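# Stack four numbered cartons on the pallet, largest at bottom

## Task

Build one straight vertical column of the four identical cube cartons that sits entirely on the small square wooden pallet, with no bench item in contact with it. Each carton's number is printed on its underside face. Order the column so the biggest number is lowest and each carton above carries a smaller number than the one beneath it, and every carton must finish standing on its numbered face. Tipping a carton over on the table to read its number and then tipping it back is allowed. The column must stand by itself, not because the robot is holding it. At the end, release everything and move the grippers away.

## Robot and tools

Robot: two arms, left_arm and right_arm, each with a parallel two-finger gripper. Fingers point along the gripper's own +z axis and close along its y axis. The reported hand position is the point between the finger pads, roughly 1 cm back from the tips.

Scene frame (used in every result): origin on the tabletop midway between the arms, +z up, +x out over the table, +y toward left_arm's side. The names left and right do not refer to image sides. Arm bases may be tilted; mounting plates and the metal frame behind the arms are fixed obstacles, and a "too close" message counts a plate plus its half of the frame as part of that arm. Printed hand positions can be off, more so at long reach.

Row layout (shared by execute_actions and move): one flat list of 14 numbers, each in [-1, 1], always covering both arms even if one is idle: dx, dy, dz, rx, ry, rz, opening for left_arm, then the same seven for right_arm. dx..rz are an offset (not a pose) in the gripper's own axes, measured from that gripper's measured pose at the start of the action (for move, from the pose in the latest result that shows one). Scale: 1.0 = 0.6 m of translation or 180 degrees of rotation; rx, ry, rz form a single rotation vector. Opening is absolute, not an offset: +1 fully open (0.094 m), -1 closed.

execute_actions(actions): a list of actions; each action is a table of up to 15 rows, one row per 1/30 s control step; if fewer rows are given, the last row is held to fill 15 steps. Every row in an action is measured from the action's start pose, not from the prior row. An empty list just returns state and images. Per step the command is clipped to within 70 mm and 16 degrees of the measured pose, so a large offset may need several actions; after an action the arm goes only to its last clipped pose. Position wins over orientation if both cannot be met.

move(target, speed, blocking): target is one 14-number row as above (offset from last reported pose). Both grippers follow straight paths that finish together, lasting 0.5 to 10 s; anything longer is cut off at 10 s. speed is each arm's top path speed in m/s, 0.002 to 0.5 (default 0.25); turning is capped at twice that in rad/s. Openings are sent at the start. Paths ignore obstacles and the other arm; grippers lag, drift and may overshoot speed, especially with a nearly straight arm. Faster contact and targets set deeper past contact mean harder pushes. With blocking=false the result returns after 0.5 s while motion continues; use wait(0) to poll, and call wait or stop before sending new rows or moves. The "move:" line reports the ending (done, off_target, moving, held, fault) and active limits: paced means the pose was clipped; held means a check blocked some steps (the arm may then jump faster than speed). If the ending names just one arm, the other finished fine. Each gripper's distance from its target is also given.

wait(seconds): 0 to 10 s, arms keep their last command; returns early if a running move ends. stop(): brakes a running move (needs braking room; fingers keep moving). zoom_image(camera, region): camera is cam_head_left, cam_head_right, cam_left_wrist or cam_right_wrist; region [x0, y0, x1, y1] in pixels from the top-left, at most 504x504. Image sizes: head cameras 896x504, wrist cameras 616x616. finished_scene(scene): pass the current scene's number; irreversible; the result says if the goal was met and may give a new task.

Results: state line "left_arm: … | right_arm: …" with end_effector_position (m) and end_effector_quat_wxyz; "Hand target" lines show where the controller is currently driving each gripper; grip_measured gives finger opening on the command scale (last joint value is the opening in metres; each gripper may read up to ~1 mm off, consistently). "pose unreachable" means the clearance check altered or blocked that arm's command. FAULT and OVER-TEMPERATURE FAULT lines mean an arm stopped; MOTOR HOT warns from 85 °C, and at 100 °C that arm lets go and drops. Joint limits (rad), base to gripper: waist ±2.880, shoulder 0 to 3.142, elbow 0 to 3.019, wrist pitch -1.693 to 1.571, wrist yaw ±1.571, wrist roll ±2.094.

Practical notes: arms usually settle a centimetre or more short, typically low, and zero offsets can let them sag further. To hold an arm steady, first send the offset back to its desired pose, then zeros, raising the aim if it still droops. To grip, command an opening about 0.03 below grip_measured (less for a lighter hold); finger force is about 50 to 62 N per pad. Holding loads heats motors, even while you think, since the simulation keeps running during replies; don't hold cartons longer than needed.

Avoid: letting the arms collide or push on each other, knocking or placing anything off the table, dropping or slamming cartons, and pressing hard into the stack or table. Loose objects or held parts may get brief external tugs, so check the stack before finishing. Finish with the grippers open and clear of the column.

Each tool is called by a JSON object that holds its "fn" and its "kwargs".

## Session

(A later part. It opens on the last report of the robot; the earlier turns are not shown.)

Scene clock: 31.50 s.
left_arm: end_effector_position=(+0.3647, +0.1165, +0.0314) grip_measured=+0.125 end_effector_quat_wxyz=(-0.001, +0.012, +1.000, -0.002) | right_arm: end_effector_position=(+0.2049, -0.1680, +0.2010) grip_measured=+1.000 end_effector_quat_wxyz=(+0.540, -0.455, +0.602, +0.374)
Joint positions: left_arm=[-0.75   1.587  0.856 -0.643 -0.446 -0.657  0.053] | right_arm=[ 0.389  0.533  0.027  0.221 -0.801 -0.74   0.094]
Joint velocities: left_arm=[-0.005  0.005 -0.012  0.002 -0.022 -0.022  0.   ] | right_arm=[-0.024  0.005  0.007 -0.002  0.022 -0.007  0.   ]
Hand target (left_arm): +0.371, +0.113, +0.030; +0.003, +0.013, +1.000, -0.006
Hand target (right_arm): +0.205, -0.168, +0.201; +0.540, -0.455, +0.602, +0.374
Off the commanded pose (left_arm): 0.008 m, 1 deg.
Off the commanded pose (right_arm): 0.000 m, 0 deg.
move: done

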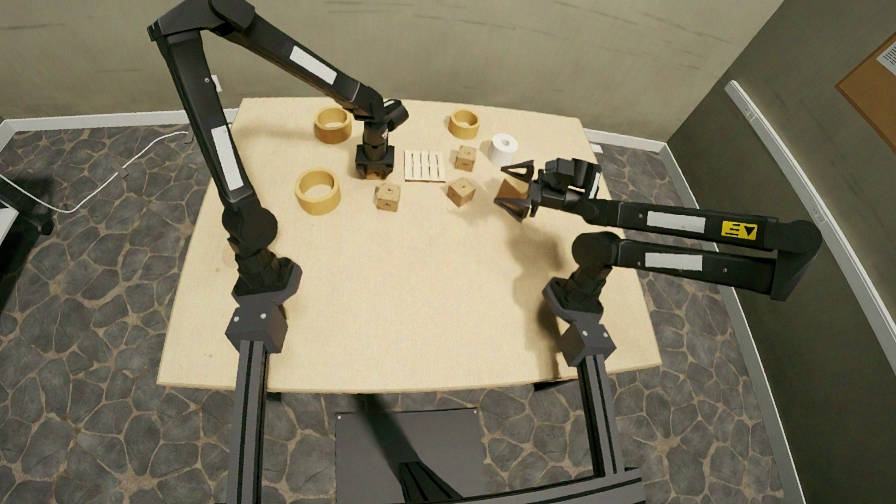

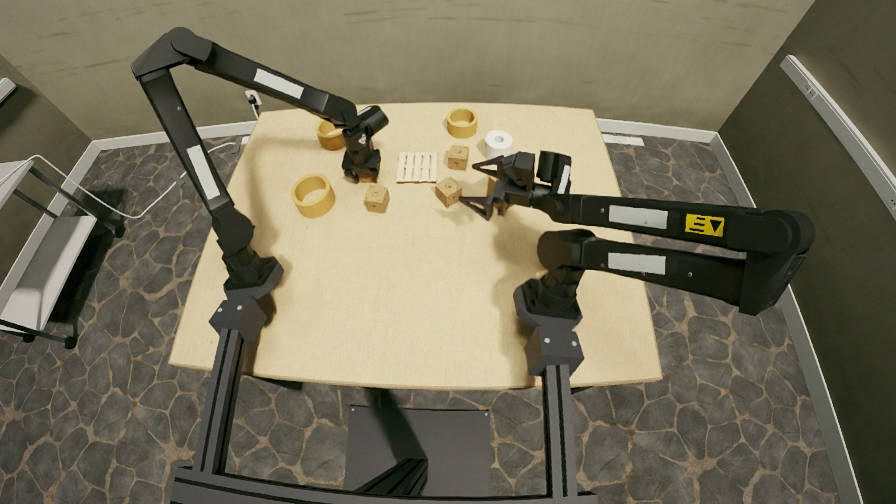

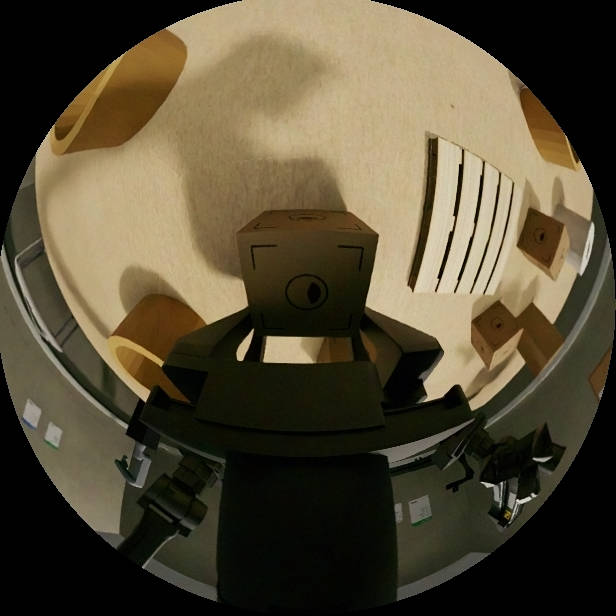

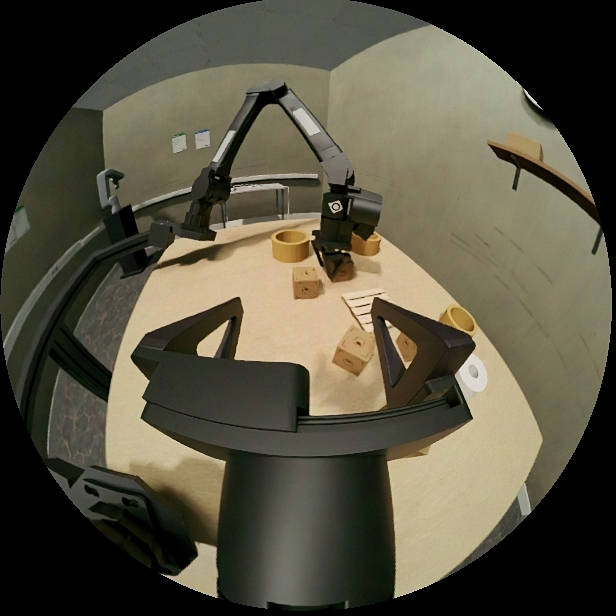

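{"fn": "move", "kwargs": {"target": [0,0,0,0,0,0,1,0,0,0,0,0,0,1]}}

{"fn": "move", "kwargs": {"target": [-0.01,-0.01,-0.13,0,0,0,1,0,0,0,0,0,0,1]}}

{"fn": "move", "kwargs": {"target": [-0.11,-0.39,-0.02,0.01,-0.01,0.04,1,0,0.14,0.03,0,0,0,1]}}

Scene clock: 32.53 s.
left_arm: end_effector_position=(+0.3647, +0.1165, +0.0314) grip_measured=+1.000 end_effector_quat_wxyz=(-0.001, +0.012, +1.000, -0.002) | right_arm: end_effector_position=(+0.2049, -0.1680, +0.2010) grip_measured=+1.000 end_effector_quat_wxyz=(+0.540, -0.455, +0.602, +0.374)
Joint positions: left_arm=[-0.75   1.587  0.856 -0.643 -0.446 -0.655  0.094] | right_arm=[ 0.389  0.533  0.027  0.221 -0.801 -0.74   0.094]
Joint velocities: left_arm=[ 0.005  0.005 -0.007 -0.012  0.022 -0.007  0.   ] | right_arm=[-0.005 -0.015  0.002 -0.002  0.125  0.081  0.   ]
Hand target (left_arm): +0.365, +0.117, +0.031; -0.001, +0.012, +1.000, -0.002
Hand target (right_arm): +0.205, -0.168, +0.201; +0.540, -0.455, +0.602, +0.374
Off the commanded pose (left_arm): 0.000 m, 0 deg.
Off the commanded pose (right_arm): 0.000 m, 0 deg.
move: done

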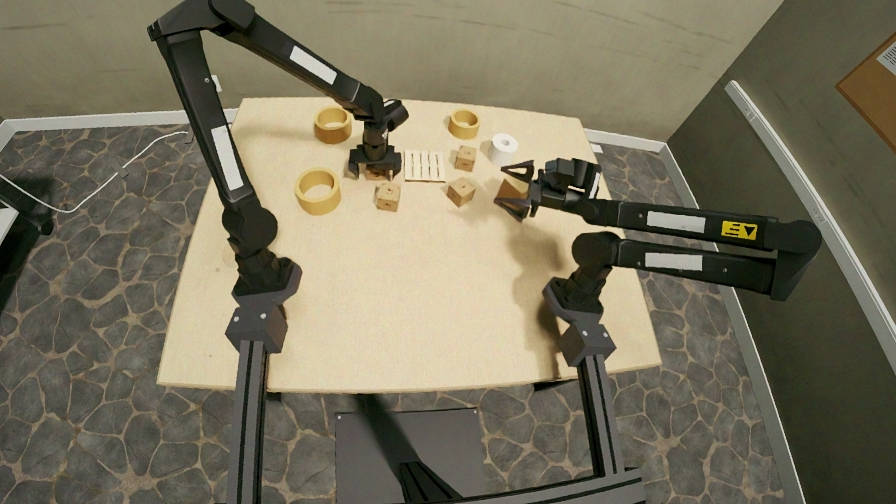

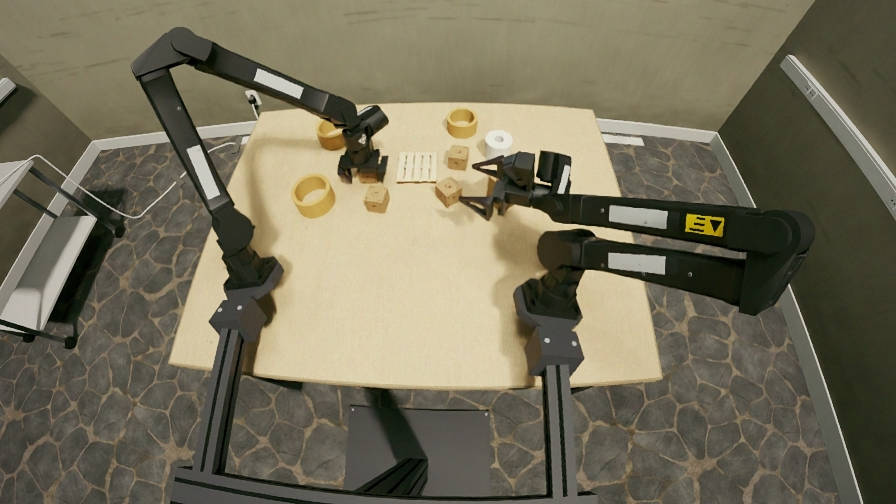

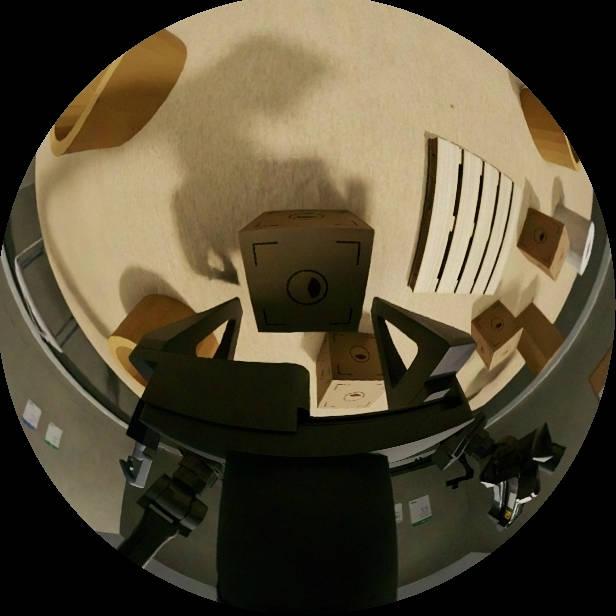

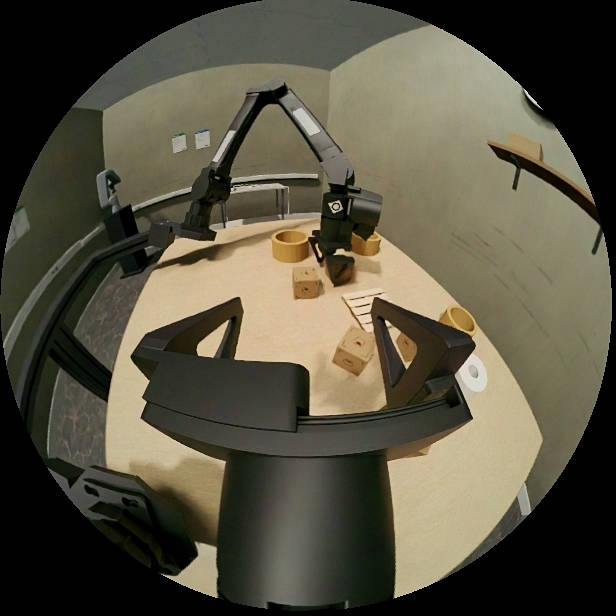

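Scene clock: 33.37 s.
left_arm: end_effector_position=(+0.3629, +0.1155, +0.1021) grip_measured=+1.000 end_effector_quat_wxyz=(-0.007, +0.022, +1.000, +0.003) | right_arm: end_effector_position=(+0.2049, -0.1680, +0.2010) grip_measured=+1.000 end_effector_quat_wxyz=(+0.540, -0.455, +0.602, +0.374)
Joint positions: left_arm=[-0.834  1.464  0.917 -0.884 -0.459 -0.737  0.094] | right_arm=[ 0.389  0.533  0.027  0.221 -0.801 -0.74   0.094]
Joint velocities: left_arm=[-0.005 -0.015  0.007 -0.027 -0.007 -0.007  0.   ] | right_arm=[-0.005 -0.005 -0.007 -0.007 -0.007 -0.037  0.   ]
Hand target (left_arm): +0.371, +0.111, +0.110; -0.000, +0.013, +1.000, -0.001
Hand target (right_arm): +0.205, -0.168, +0.201; +0.540, -0.455, +0.602, +0.374
Off the commanded pose (left_arm): 0.012 m, 1 deg.
Off the commanded pose (right_arm): 0.000 m, 0 deg.
move: off_target (left_arm)

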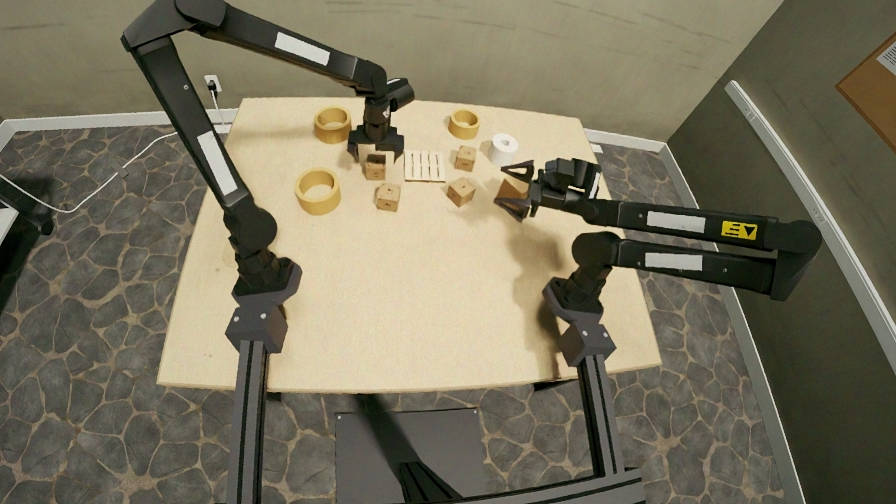

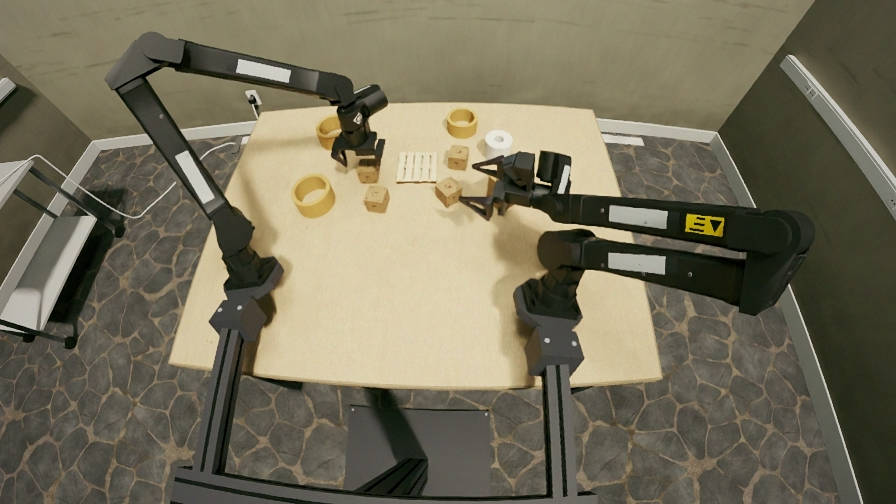

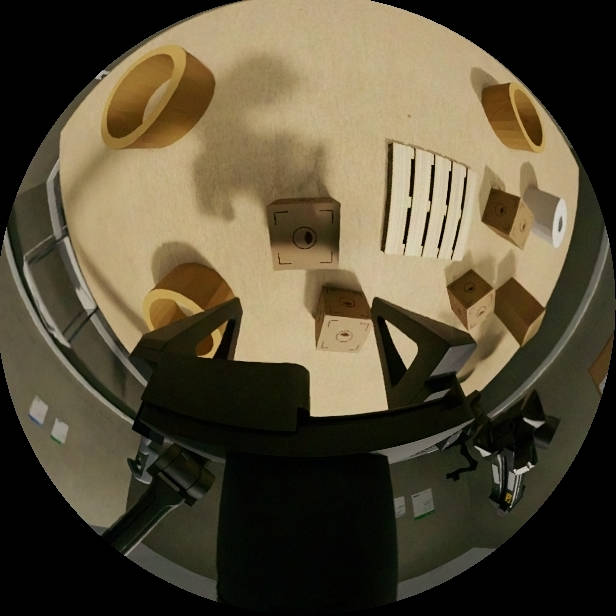

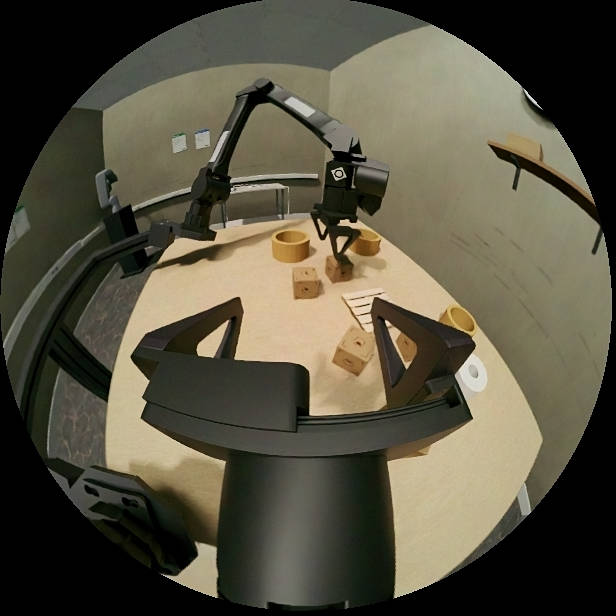

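Scene clock: 34.83 s.
left_arm: end_effector_position=(+0.4132, -0.1109, +0.1068) grip_measured=+1.000 end_effector_quat_wxyz=(+0.004, +0.091, +0.996, -0.008) | right_arm: end_effector_position=(+0.1997, -0.1637, +0.1978) grip_measured=+1.000 end_effector_quat_wxyz=(+0.537, -0.458, +0.606, +0.367)
Joint positions: left_arm=[-1.03   1.989  1.569 -1.078 -0.48  -0.801  0.094] | right_arm=[ 0.432  0.524  0.014  0.225 -0.745 -0.737  0.094]
Joint velocities: left_arm=[-0.005 -0.005 -0.007 -0.012 -0.037  0.022  0.   ] | right_arm=[-0.024 -0.015 -0.007  0.002  0.007 -0.037  0.   ]
Hand target (left_arm): +0.419, -0.121, +0.113; +0.010, +0.084, +0.996, -0.013
Hand target (right_arm): +0.203, -0.165, +0.197; +0.537, -0.456, +0.609, +0.364
Off the commanded pose (left_arm): 0.013 m, 1 deg.
Off the commanded pose (right_arm): 0.079 m, 1 deg; position clipped at the last step of the last action.
move: held (right_arm), off_target (left_arm); limits=paced,held; held on 37 of 44 steps (right_arm), including the last (right_arm)
pose unreachable (right arm): on one or more control steps of this call, first in action 0 (counted from 0), this arm could not follow its commanded pose, so it was not sent that pose on those steps. On the call's last step it was still not sent that pose. It may still have moved: this result reports where it is.
cause: the commanded pose would bring two parts of the arm too close to each other (its shoulder (the part past joint 1) and its forearm (the part past joint 3), with joints 2 (shoulder) and 3 (elbow) between them).

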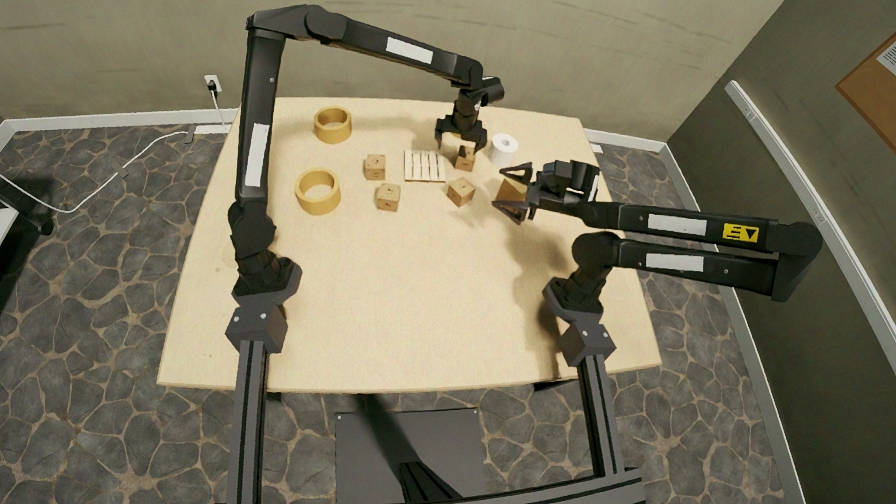

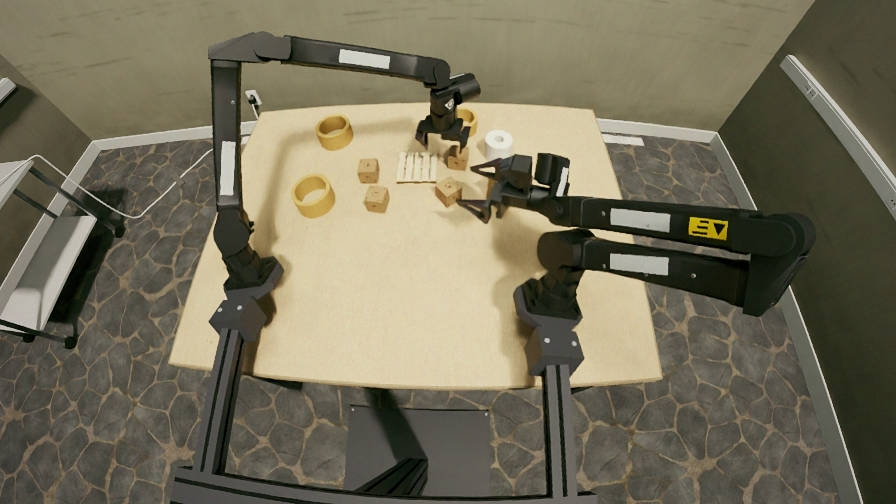

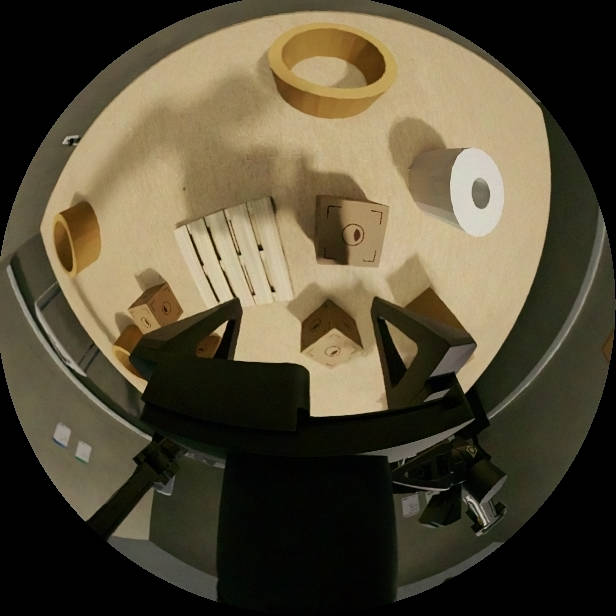

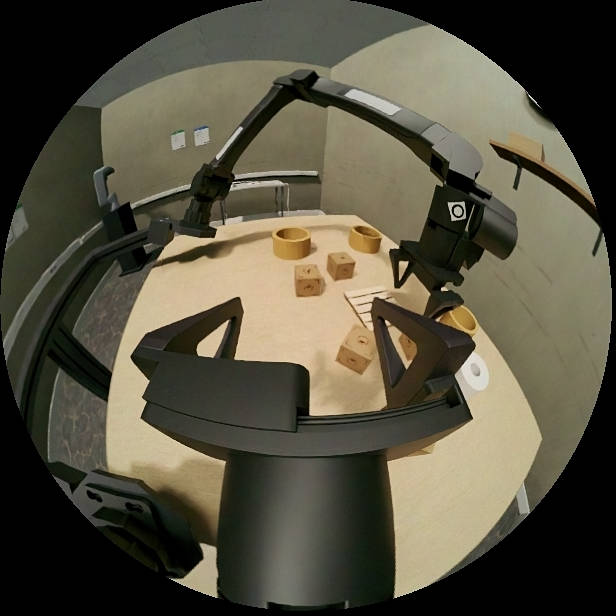

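Need 3.5 cm right, 1.2 cm forward. Close right gripper to shrink it.

{"fn": "move", "kwargs": {"target": [-0.035,-0.075,0.04,0,0,0.015,1,0,0,0,0,0,0,-1], "speed": 0.1}}

Scene clock: 35.97 s.
left_arm: end_effector_position=(+0.4197, -0.1486, +0.0780) grip_measured=+1.000 end_effector_quat_wxyz=(-0.001, +0.109, +0.994, -0.002) | right_arm: end_effector_position=(+0.1997, -0.1637, +0.1978) grip_measured=-0.994 end_effector_quat_wxyz=(+0.537, -0.458, +0.606, +0.367)
Joint positions: left_arm=[-1.03   2.122  1.706 -1.099 -0.48  -0.773  0.094] | right_arm=[ 0.432  0.524  0.014  0.225 -0.745 -0.737  0.   ]
Joint velocities: left_arm=[-0.005 -0.005  0.022 -0.002 -0.051 -0.11   0.   ] | right_arm=[-0.005 -0.015 -0.002 -0.007  0.007  0.022  0.001]
Hand target (left_arm): +0.426, -0.159, +0.084; +0.004, +0.114, +0.993, -0.008
Hand target (right_arm): +0.200, -0.164, +0.198; +0.537, -0.458, +0.606, +0.367
Off the commanded pose (left_arm): 0.014 m, 1 deg.
Off the commanded pose (right_arm): 0.000 m, 0 deg.
move: off_target (left_arm)

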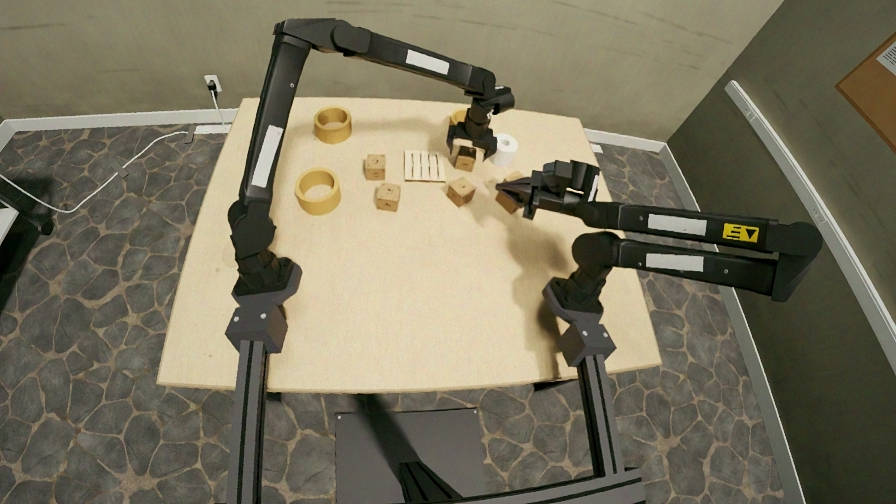

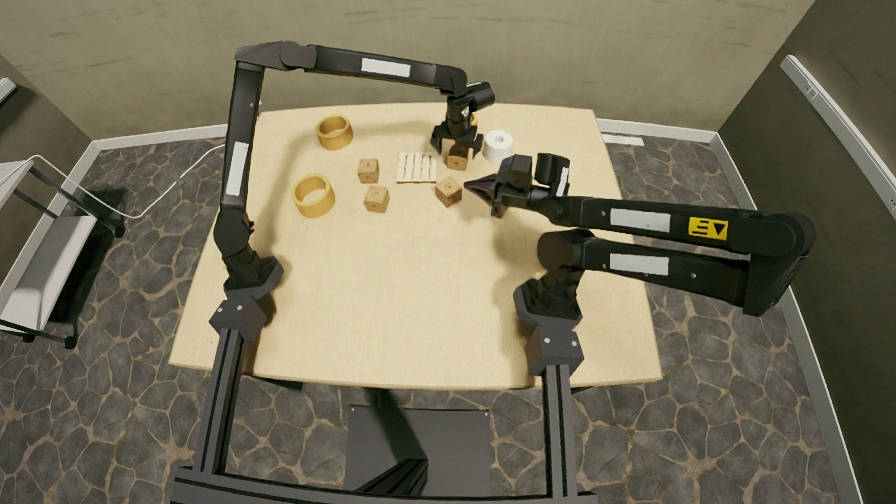

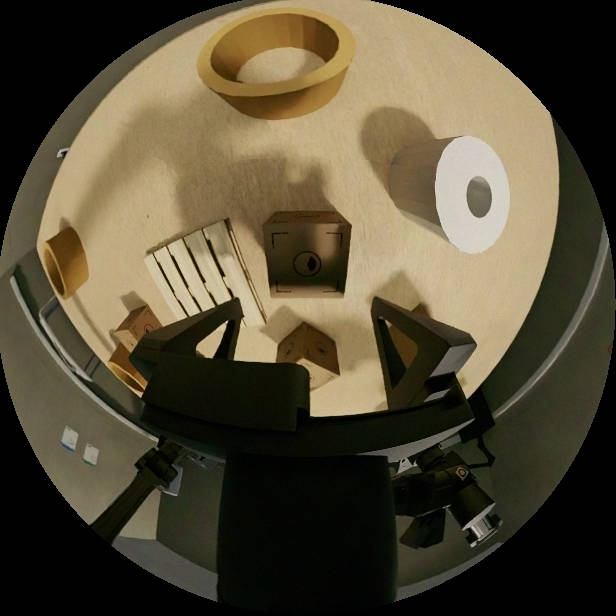

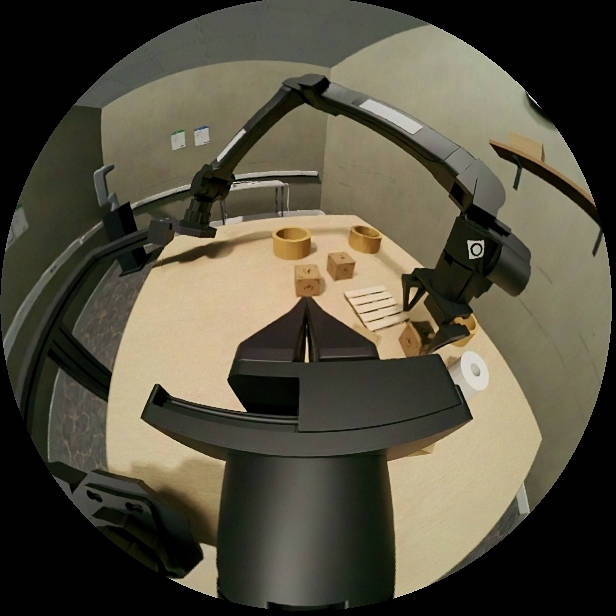

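{"fn": "move", "kwargs": {"target": [-0.015,-0.01,0.08,0,0,0,0.8,0,0,0,0,0,0,-1], "speed": 0.08}}

{"fn": "move", "kwargs": {"target": [0,0,0,0,0,0,0.09,0,0,0,0,0,0,-1]}}

{"fn": "move", "kwargs": {"target": [0,0,-0.15,0,0,0,0.09,0,0,0,0,0,0,-1]}}

{"fn": "move", "kwargs": {"target": [0.09,0.34,-0.2,0.33,0,0,0.09,0,0,0,0,0,0,-1], "speed": 0.4}}

{"fn": "zoom_image", "kwargs": {"camera": "cam_right_wrist", "region": [200,60,480,300]}}

Scene clock: 37.37 s.
left_arm: end_effector_position=(+0.4208, -0.1518, +0.0331) grip_measured=+0.802 end_effector_quat_wxyz=(-0.005, +0.109, +0.994, +0.003) | right_arm: end_effector_position=(+0.1997, -0.1637, +0.1978) grip_measured=-0.994 end_effector_quat_wxyz=(+0.537, -0.458, +0.606, +0.367)
Joint positions: left_arm=[-0.999  2.188  1.707 -1.032 -0.48  -0.744  0.085] | right_arm=[ 0.432  0.524  0.014  0.225 -0.745 -0.737  0.   ]
Joint velocities: left_arm=[ 0.005  0.005 -0.017  0.007 -0.007 -0.051 -0.   ] | right_arm=[-0.024 -0.005  0.002 -0.002 -0.022 -0.037  0.   ]
Hand target (left_arm): +0.427, -0.157, +0.030; -0.002, +0.109, +0.994, -0.002
Hand target (right_arm): +0.200, -0.164, +0.198; +0.537, -0.458, +0.606, +0.367
Off the commanded pose (left_arm): 0.008 m, 1 deg.
Off the commanded pose (right_arm): 0.000 m, 0 deg.
move: done

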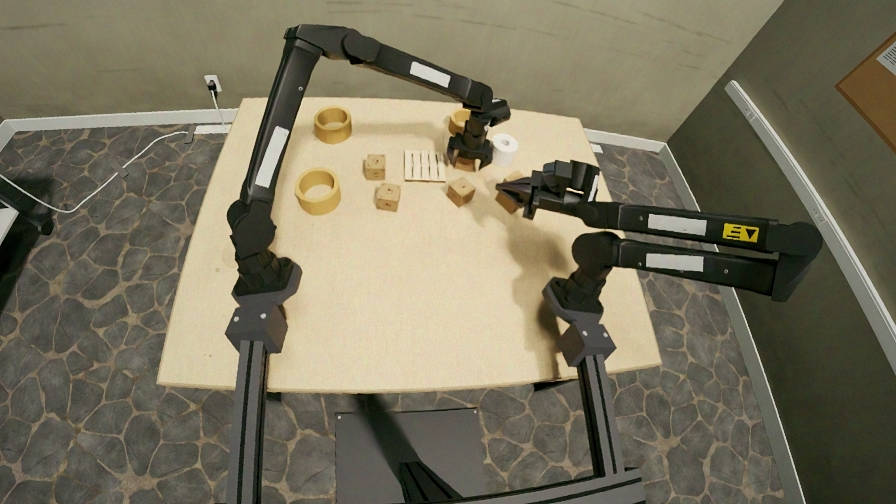

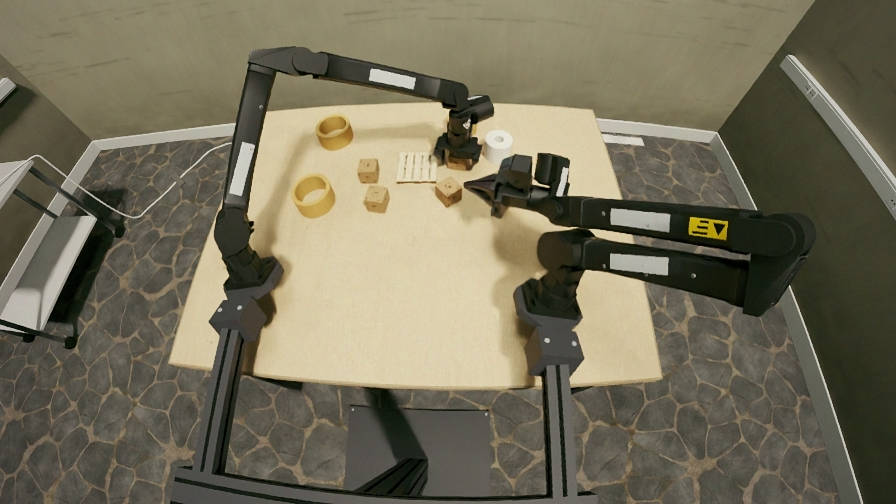

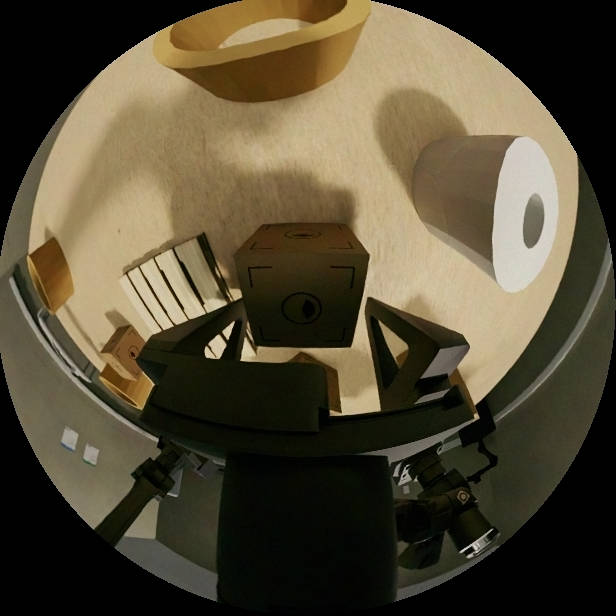

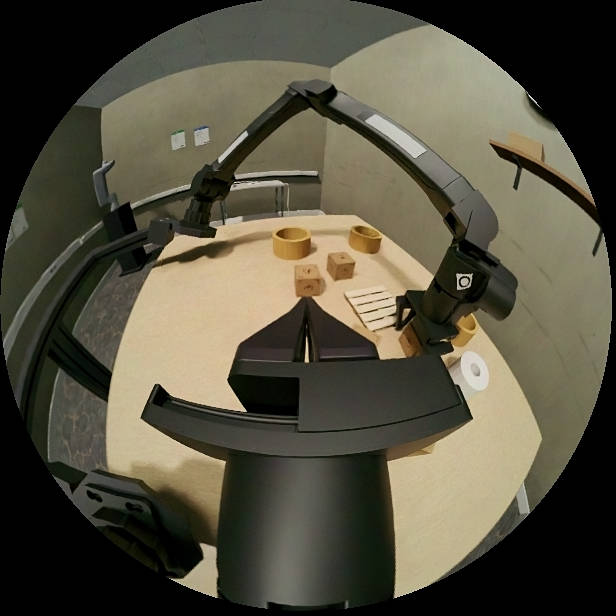

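Scene clock: 37.87 s.
left_arm: end_effector_position=(+0.4205, -0.1516, +0.0329) grip_measured=+0.133 end_effector_quat_wxyz=(-0.005, +0.109, +0.994, +0.004) | right_arm: end_effector_position=(+0.1997, -0.1637, +0.1978) grip_measured=-0.994 end_effector_quat_wxyz=(+0.537, -0.458, +0.606, +0.367)
Joint positions: left_arm=[-0.999  2.188  1.707 -1.032 -0.48  -0.744  0.053] | right_arm=[ 0.432  0.524  0.014  0.225 -0.745 -0.737  0.   ]
Joint velocities: left_arm=[-0.005 -0.015 -0.017  0.012 -0.066 -0.022  0.001] | right_arm=[-0.024  0.005  0.007  0.002  0.022 -0.022  0.   ]
Hand target (left_arm): +0.421, -0.152, +0.033; -0.005, +0.109, +0.994, +0.003
Hand target (right_arm): +0.200, -0.164, +0.198; +0.537, -0.458, +0.606, +0.367
Off the commanded pose (left_arm): 0.000 m, 0 deg.
Off the commanded pose (right_arm): 0.000 m, 0 deg.
move: done

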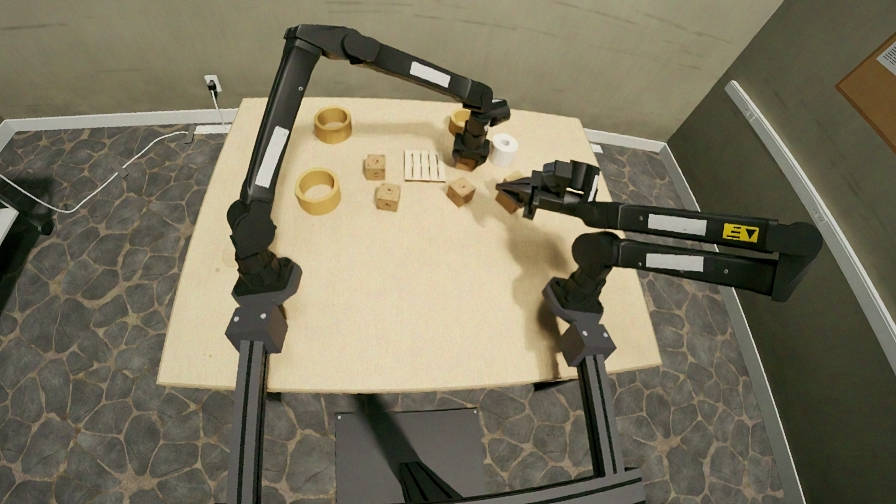

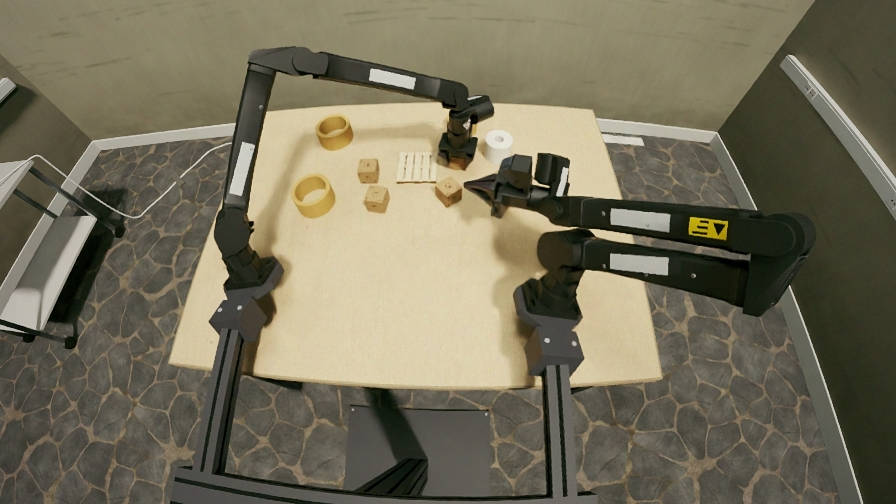

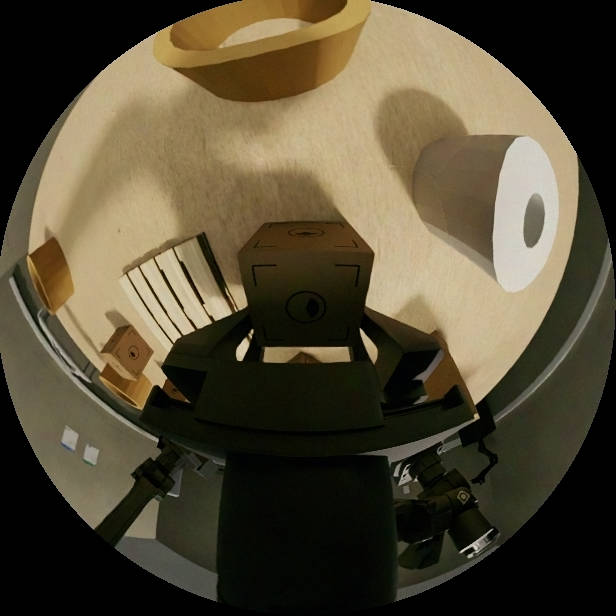

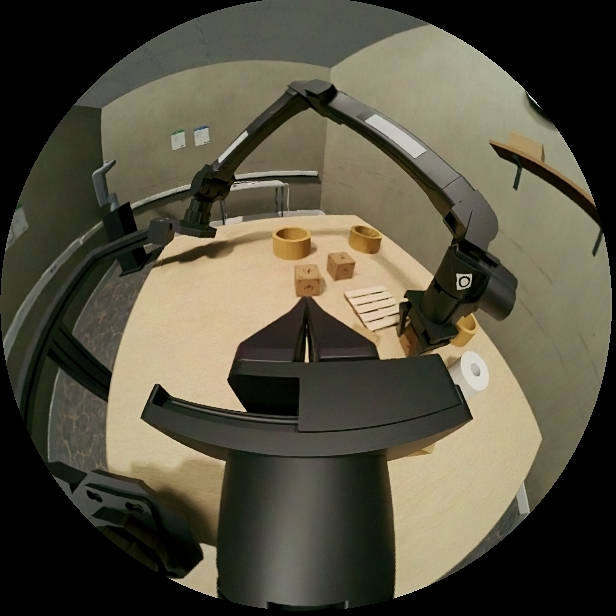

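Scene clock: 38.80 s.
left_arm: end_effector_position=(+0.4086, -0.1455, +0.1037) grip_measured=+0.133 end_effector_quat_wxyz=(-0.017, +0.123, +0.992, +0.017) | right_arm: end_effector_position=(+0.1997, -0.1637, +0.1978) grip_measured=-0.994 end_effector_quat_wxyz=(+0.537, -0.458, +0.606, +0.367)
Joint positions: left_arm=[-1.06   2.113  1.744 -1.216 -0.481 -0.803  0.053] | right_arm=[ 0.432  0.524  0.014  0.225 -0.745 -0.737  0.   ]
Joint velocities: left_arm=[-0.015 -0.005 -0.022  0.007  0.022  0.037  0.   ] | right_arm=[-0.005  0.005  0.017 -0.012  0.081  0.037  0.   ]
Hand target (left_arm): +0.421, -0.151, +0.123; -0.005, +0.110, +0.994, +0.004
Hand target (right_arm): +0.200, -0.164, +0.198; +0.537, -0.458, +0.606, +0.367
Off the commanded pose (left_arm): 0.024 m, 3 deg.
Off the commanded pose (right_arm): 0.000 m, 0 deg.
move: off_target (left_arm); limits=paced

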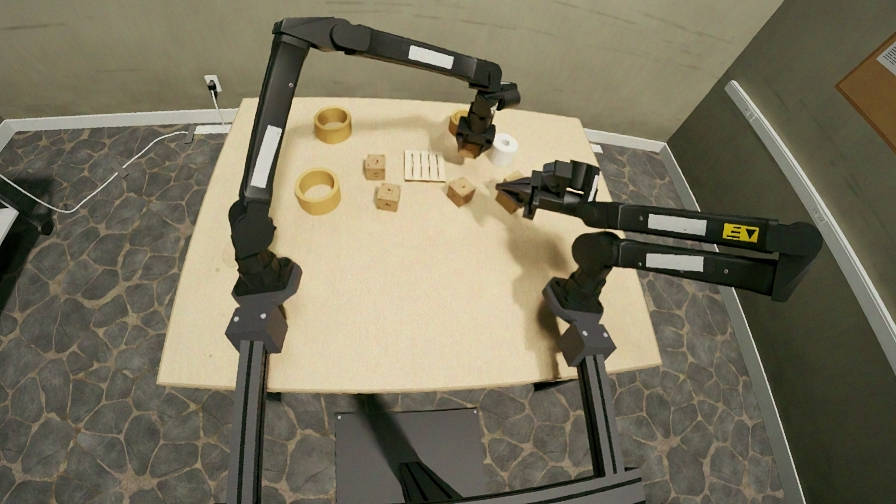

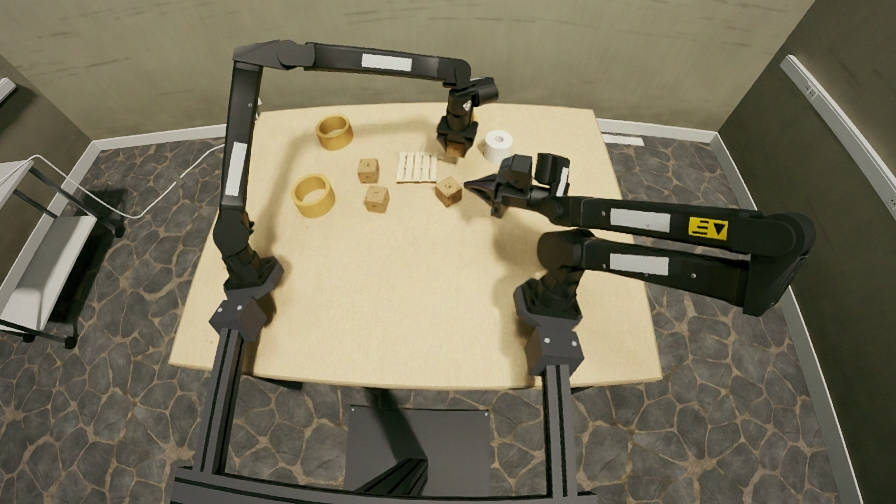

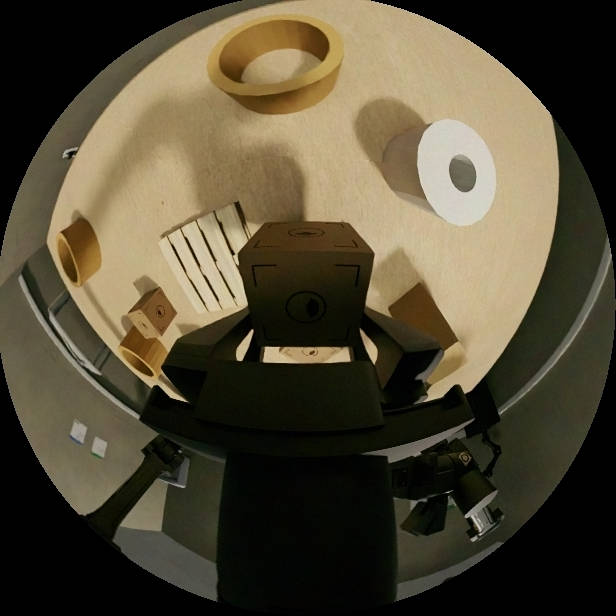

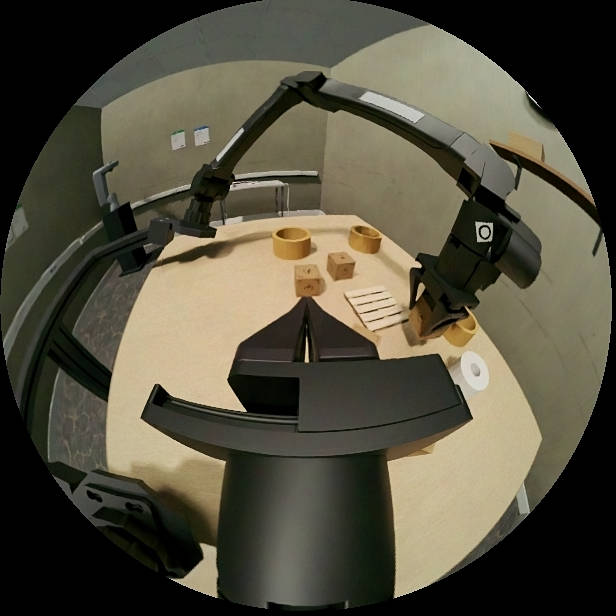

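Scene clock: 40.63 s.
left_arm: end_effector_position=(+0.4066, +0.0614, +0.2221) grip_measured=+0.133 end_effector_quat_wxyz=(-0.088, +0.087, +0.873, -0.472) | right_arm: end_effector_position=(+0.1997, -0.1637, +0.1978) grip_measured=-0.994 end_effector_quat_wxyz=(+0.537, -0.458, +0.606, +0.367)
Joint positions: left_arm=[-0.601  1.29   0.978 -0.761  0.56  -0.341  0.053] | right_arm=[ 0.432  0.524  0.014  0.225 -0.745 -0.737  0.   ]
Joint velocities: left_arm=[ 0.015 -0.005  0.002  0.002  0.037 -0.007 -0.   ] | right_arm=[-0.015 -0.005  0.007 -0.002 -0.007  0.051 -0.002]
Hand target (left_arm): +0.409, +0.061, +0.230; -0.078, +0.097, +0.869, -0.478
Hand target (right_arm): +0.200, -0.164, +0.198; +0.537, -0.458, +0.606, +0.367
Off the commanded pose (left_arm): 0.010 m, 2 deg.
Off the commanded pose (right_arm): 0.000 m, 0 deg.
move: done

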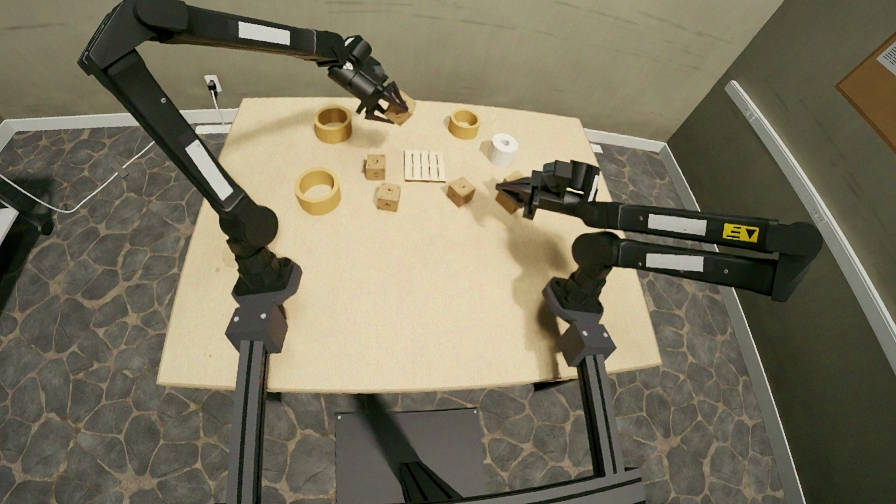

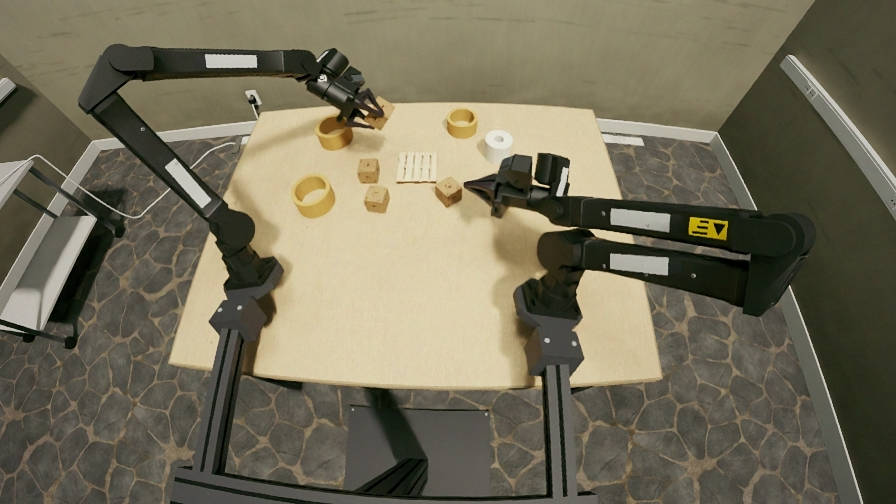

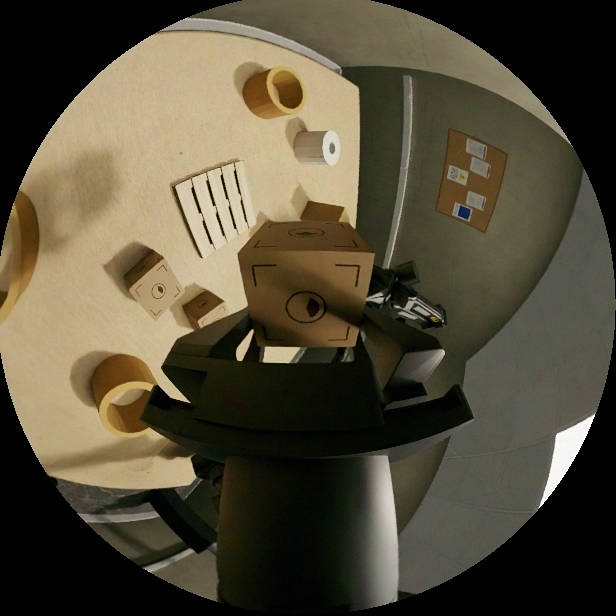

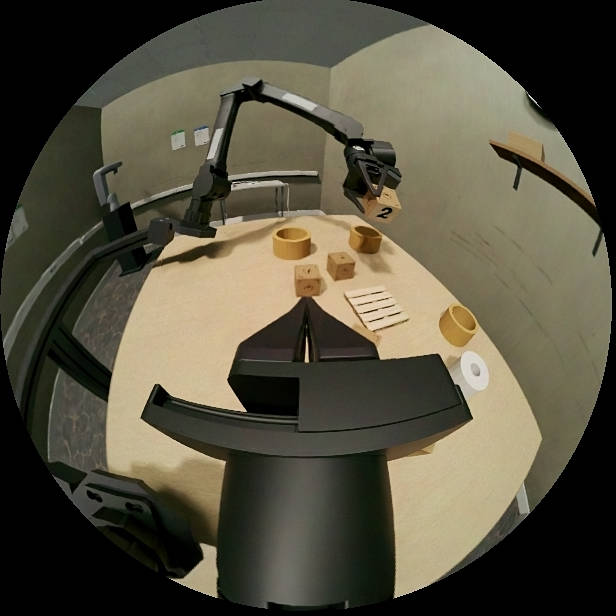

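Region (200, 60, 480, 300) of cam_right_wrist's 616x616 image, scaled by 1.800, with more detail than that image has; it fills the top 432 rows of this view, and the rest is white.

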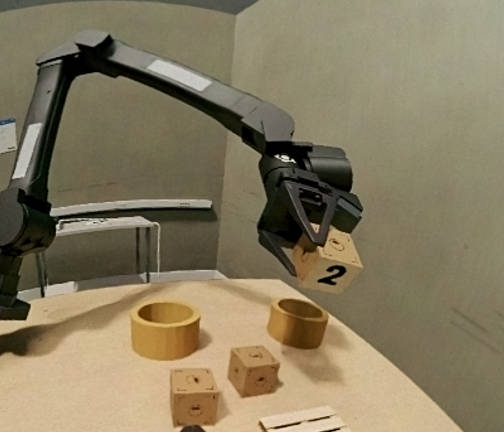

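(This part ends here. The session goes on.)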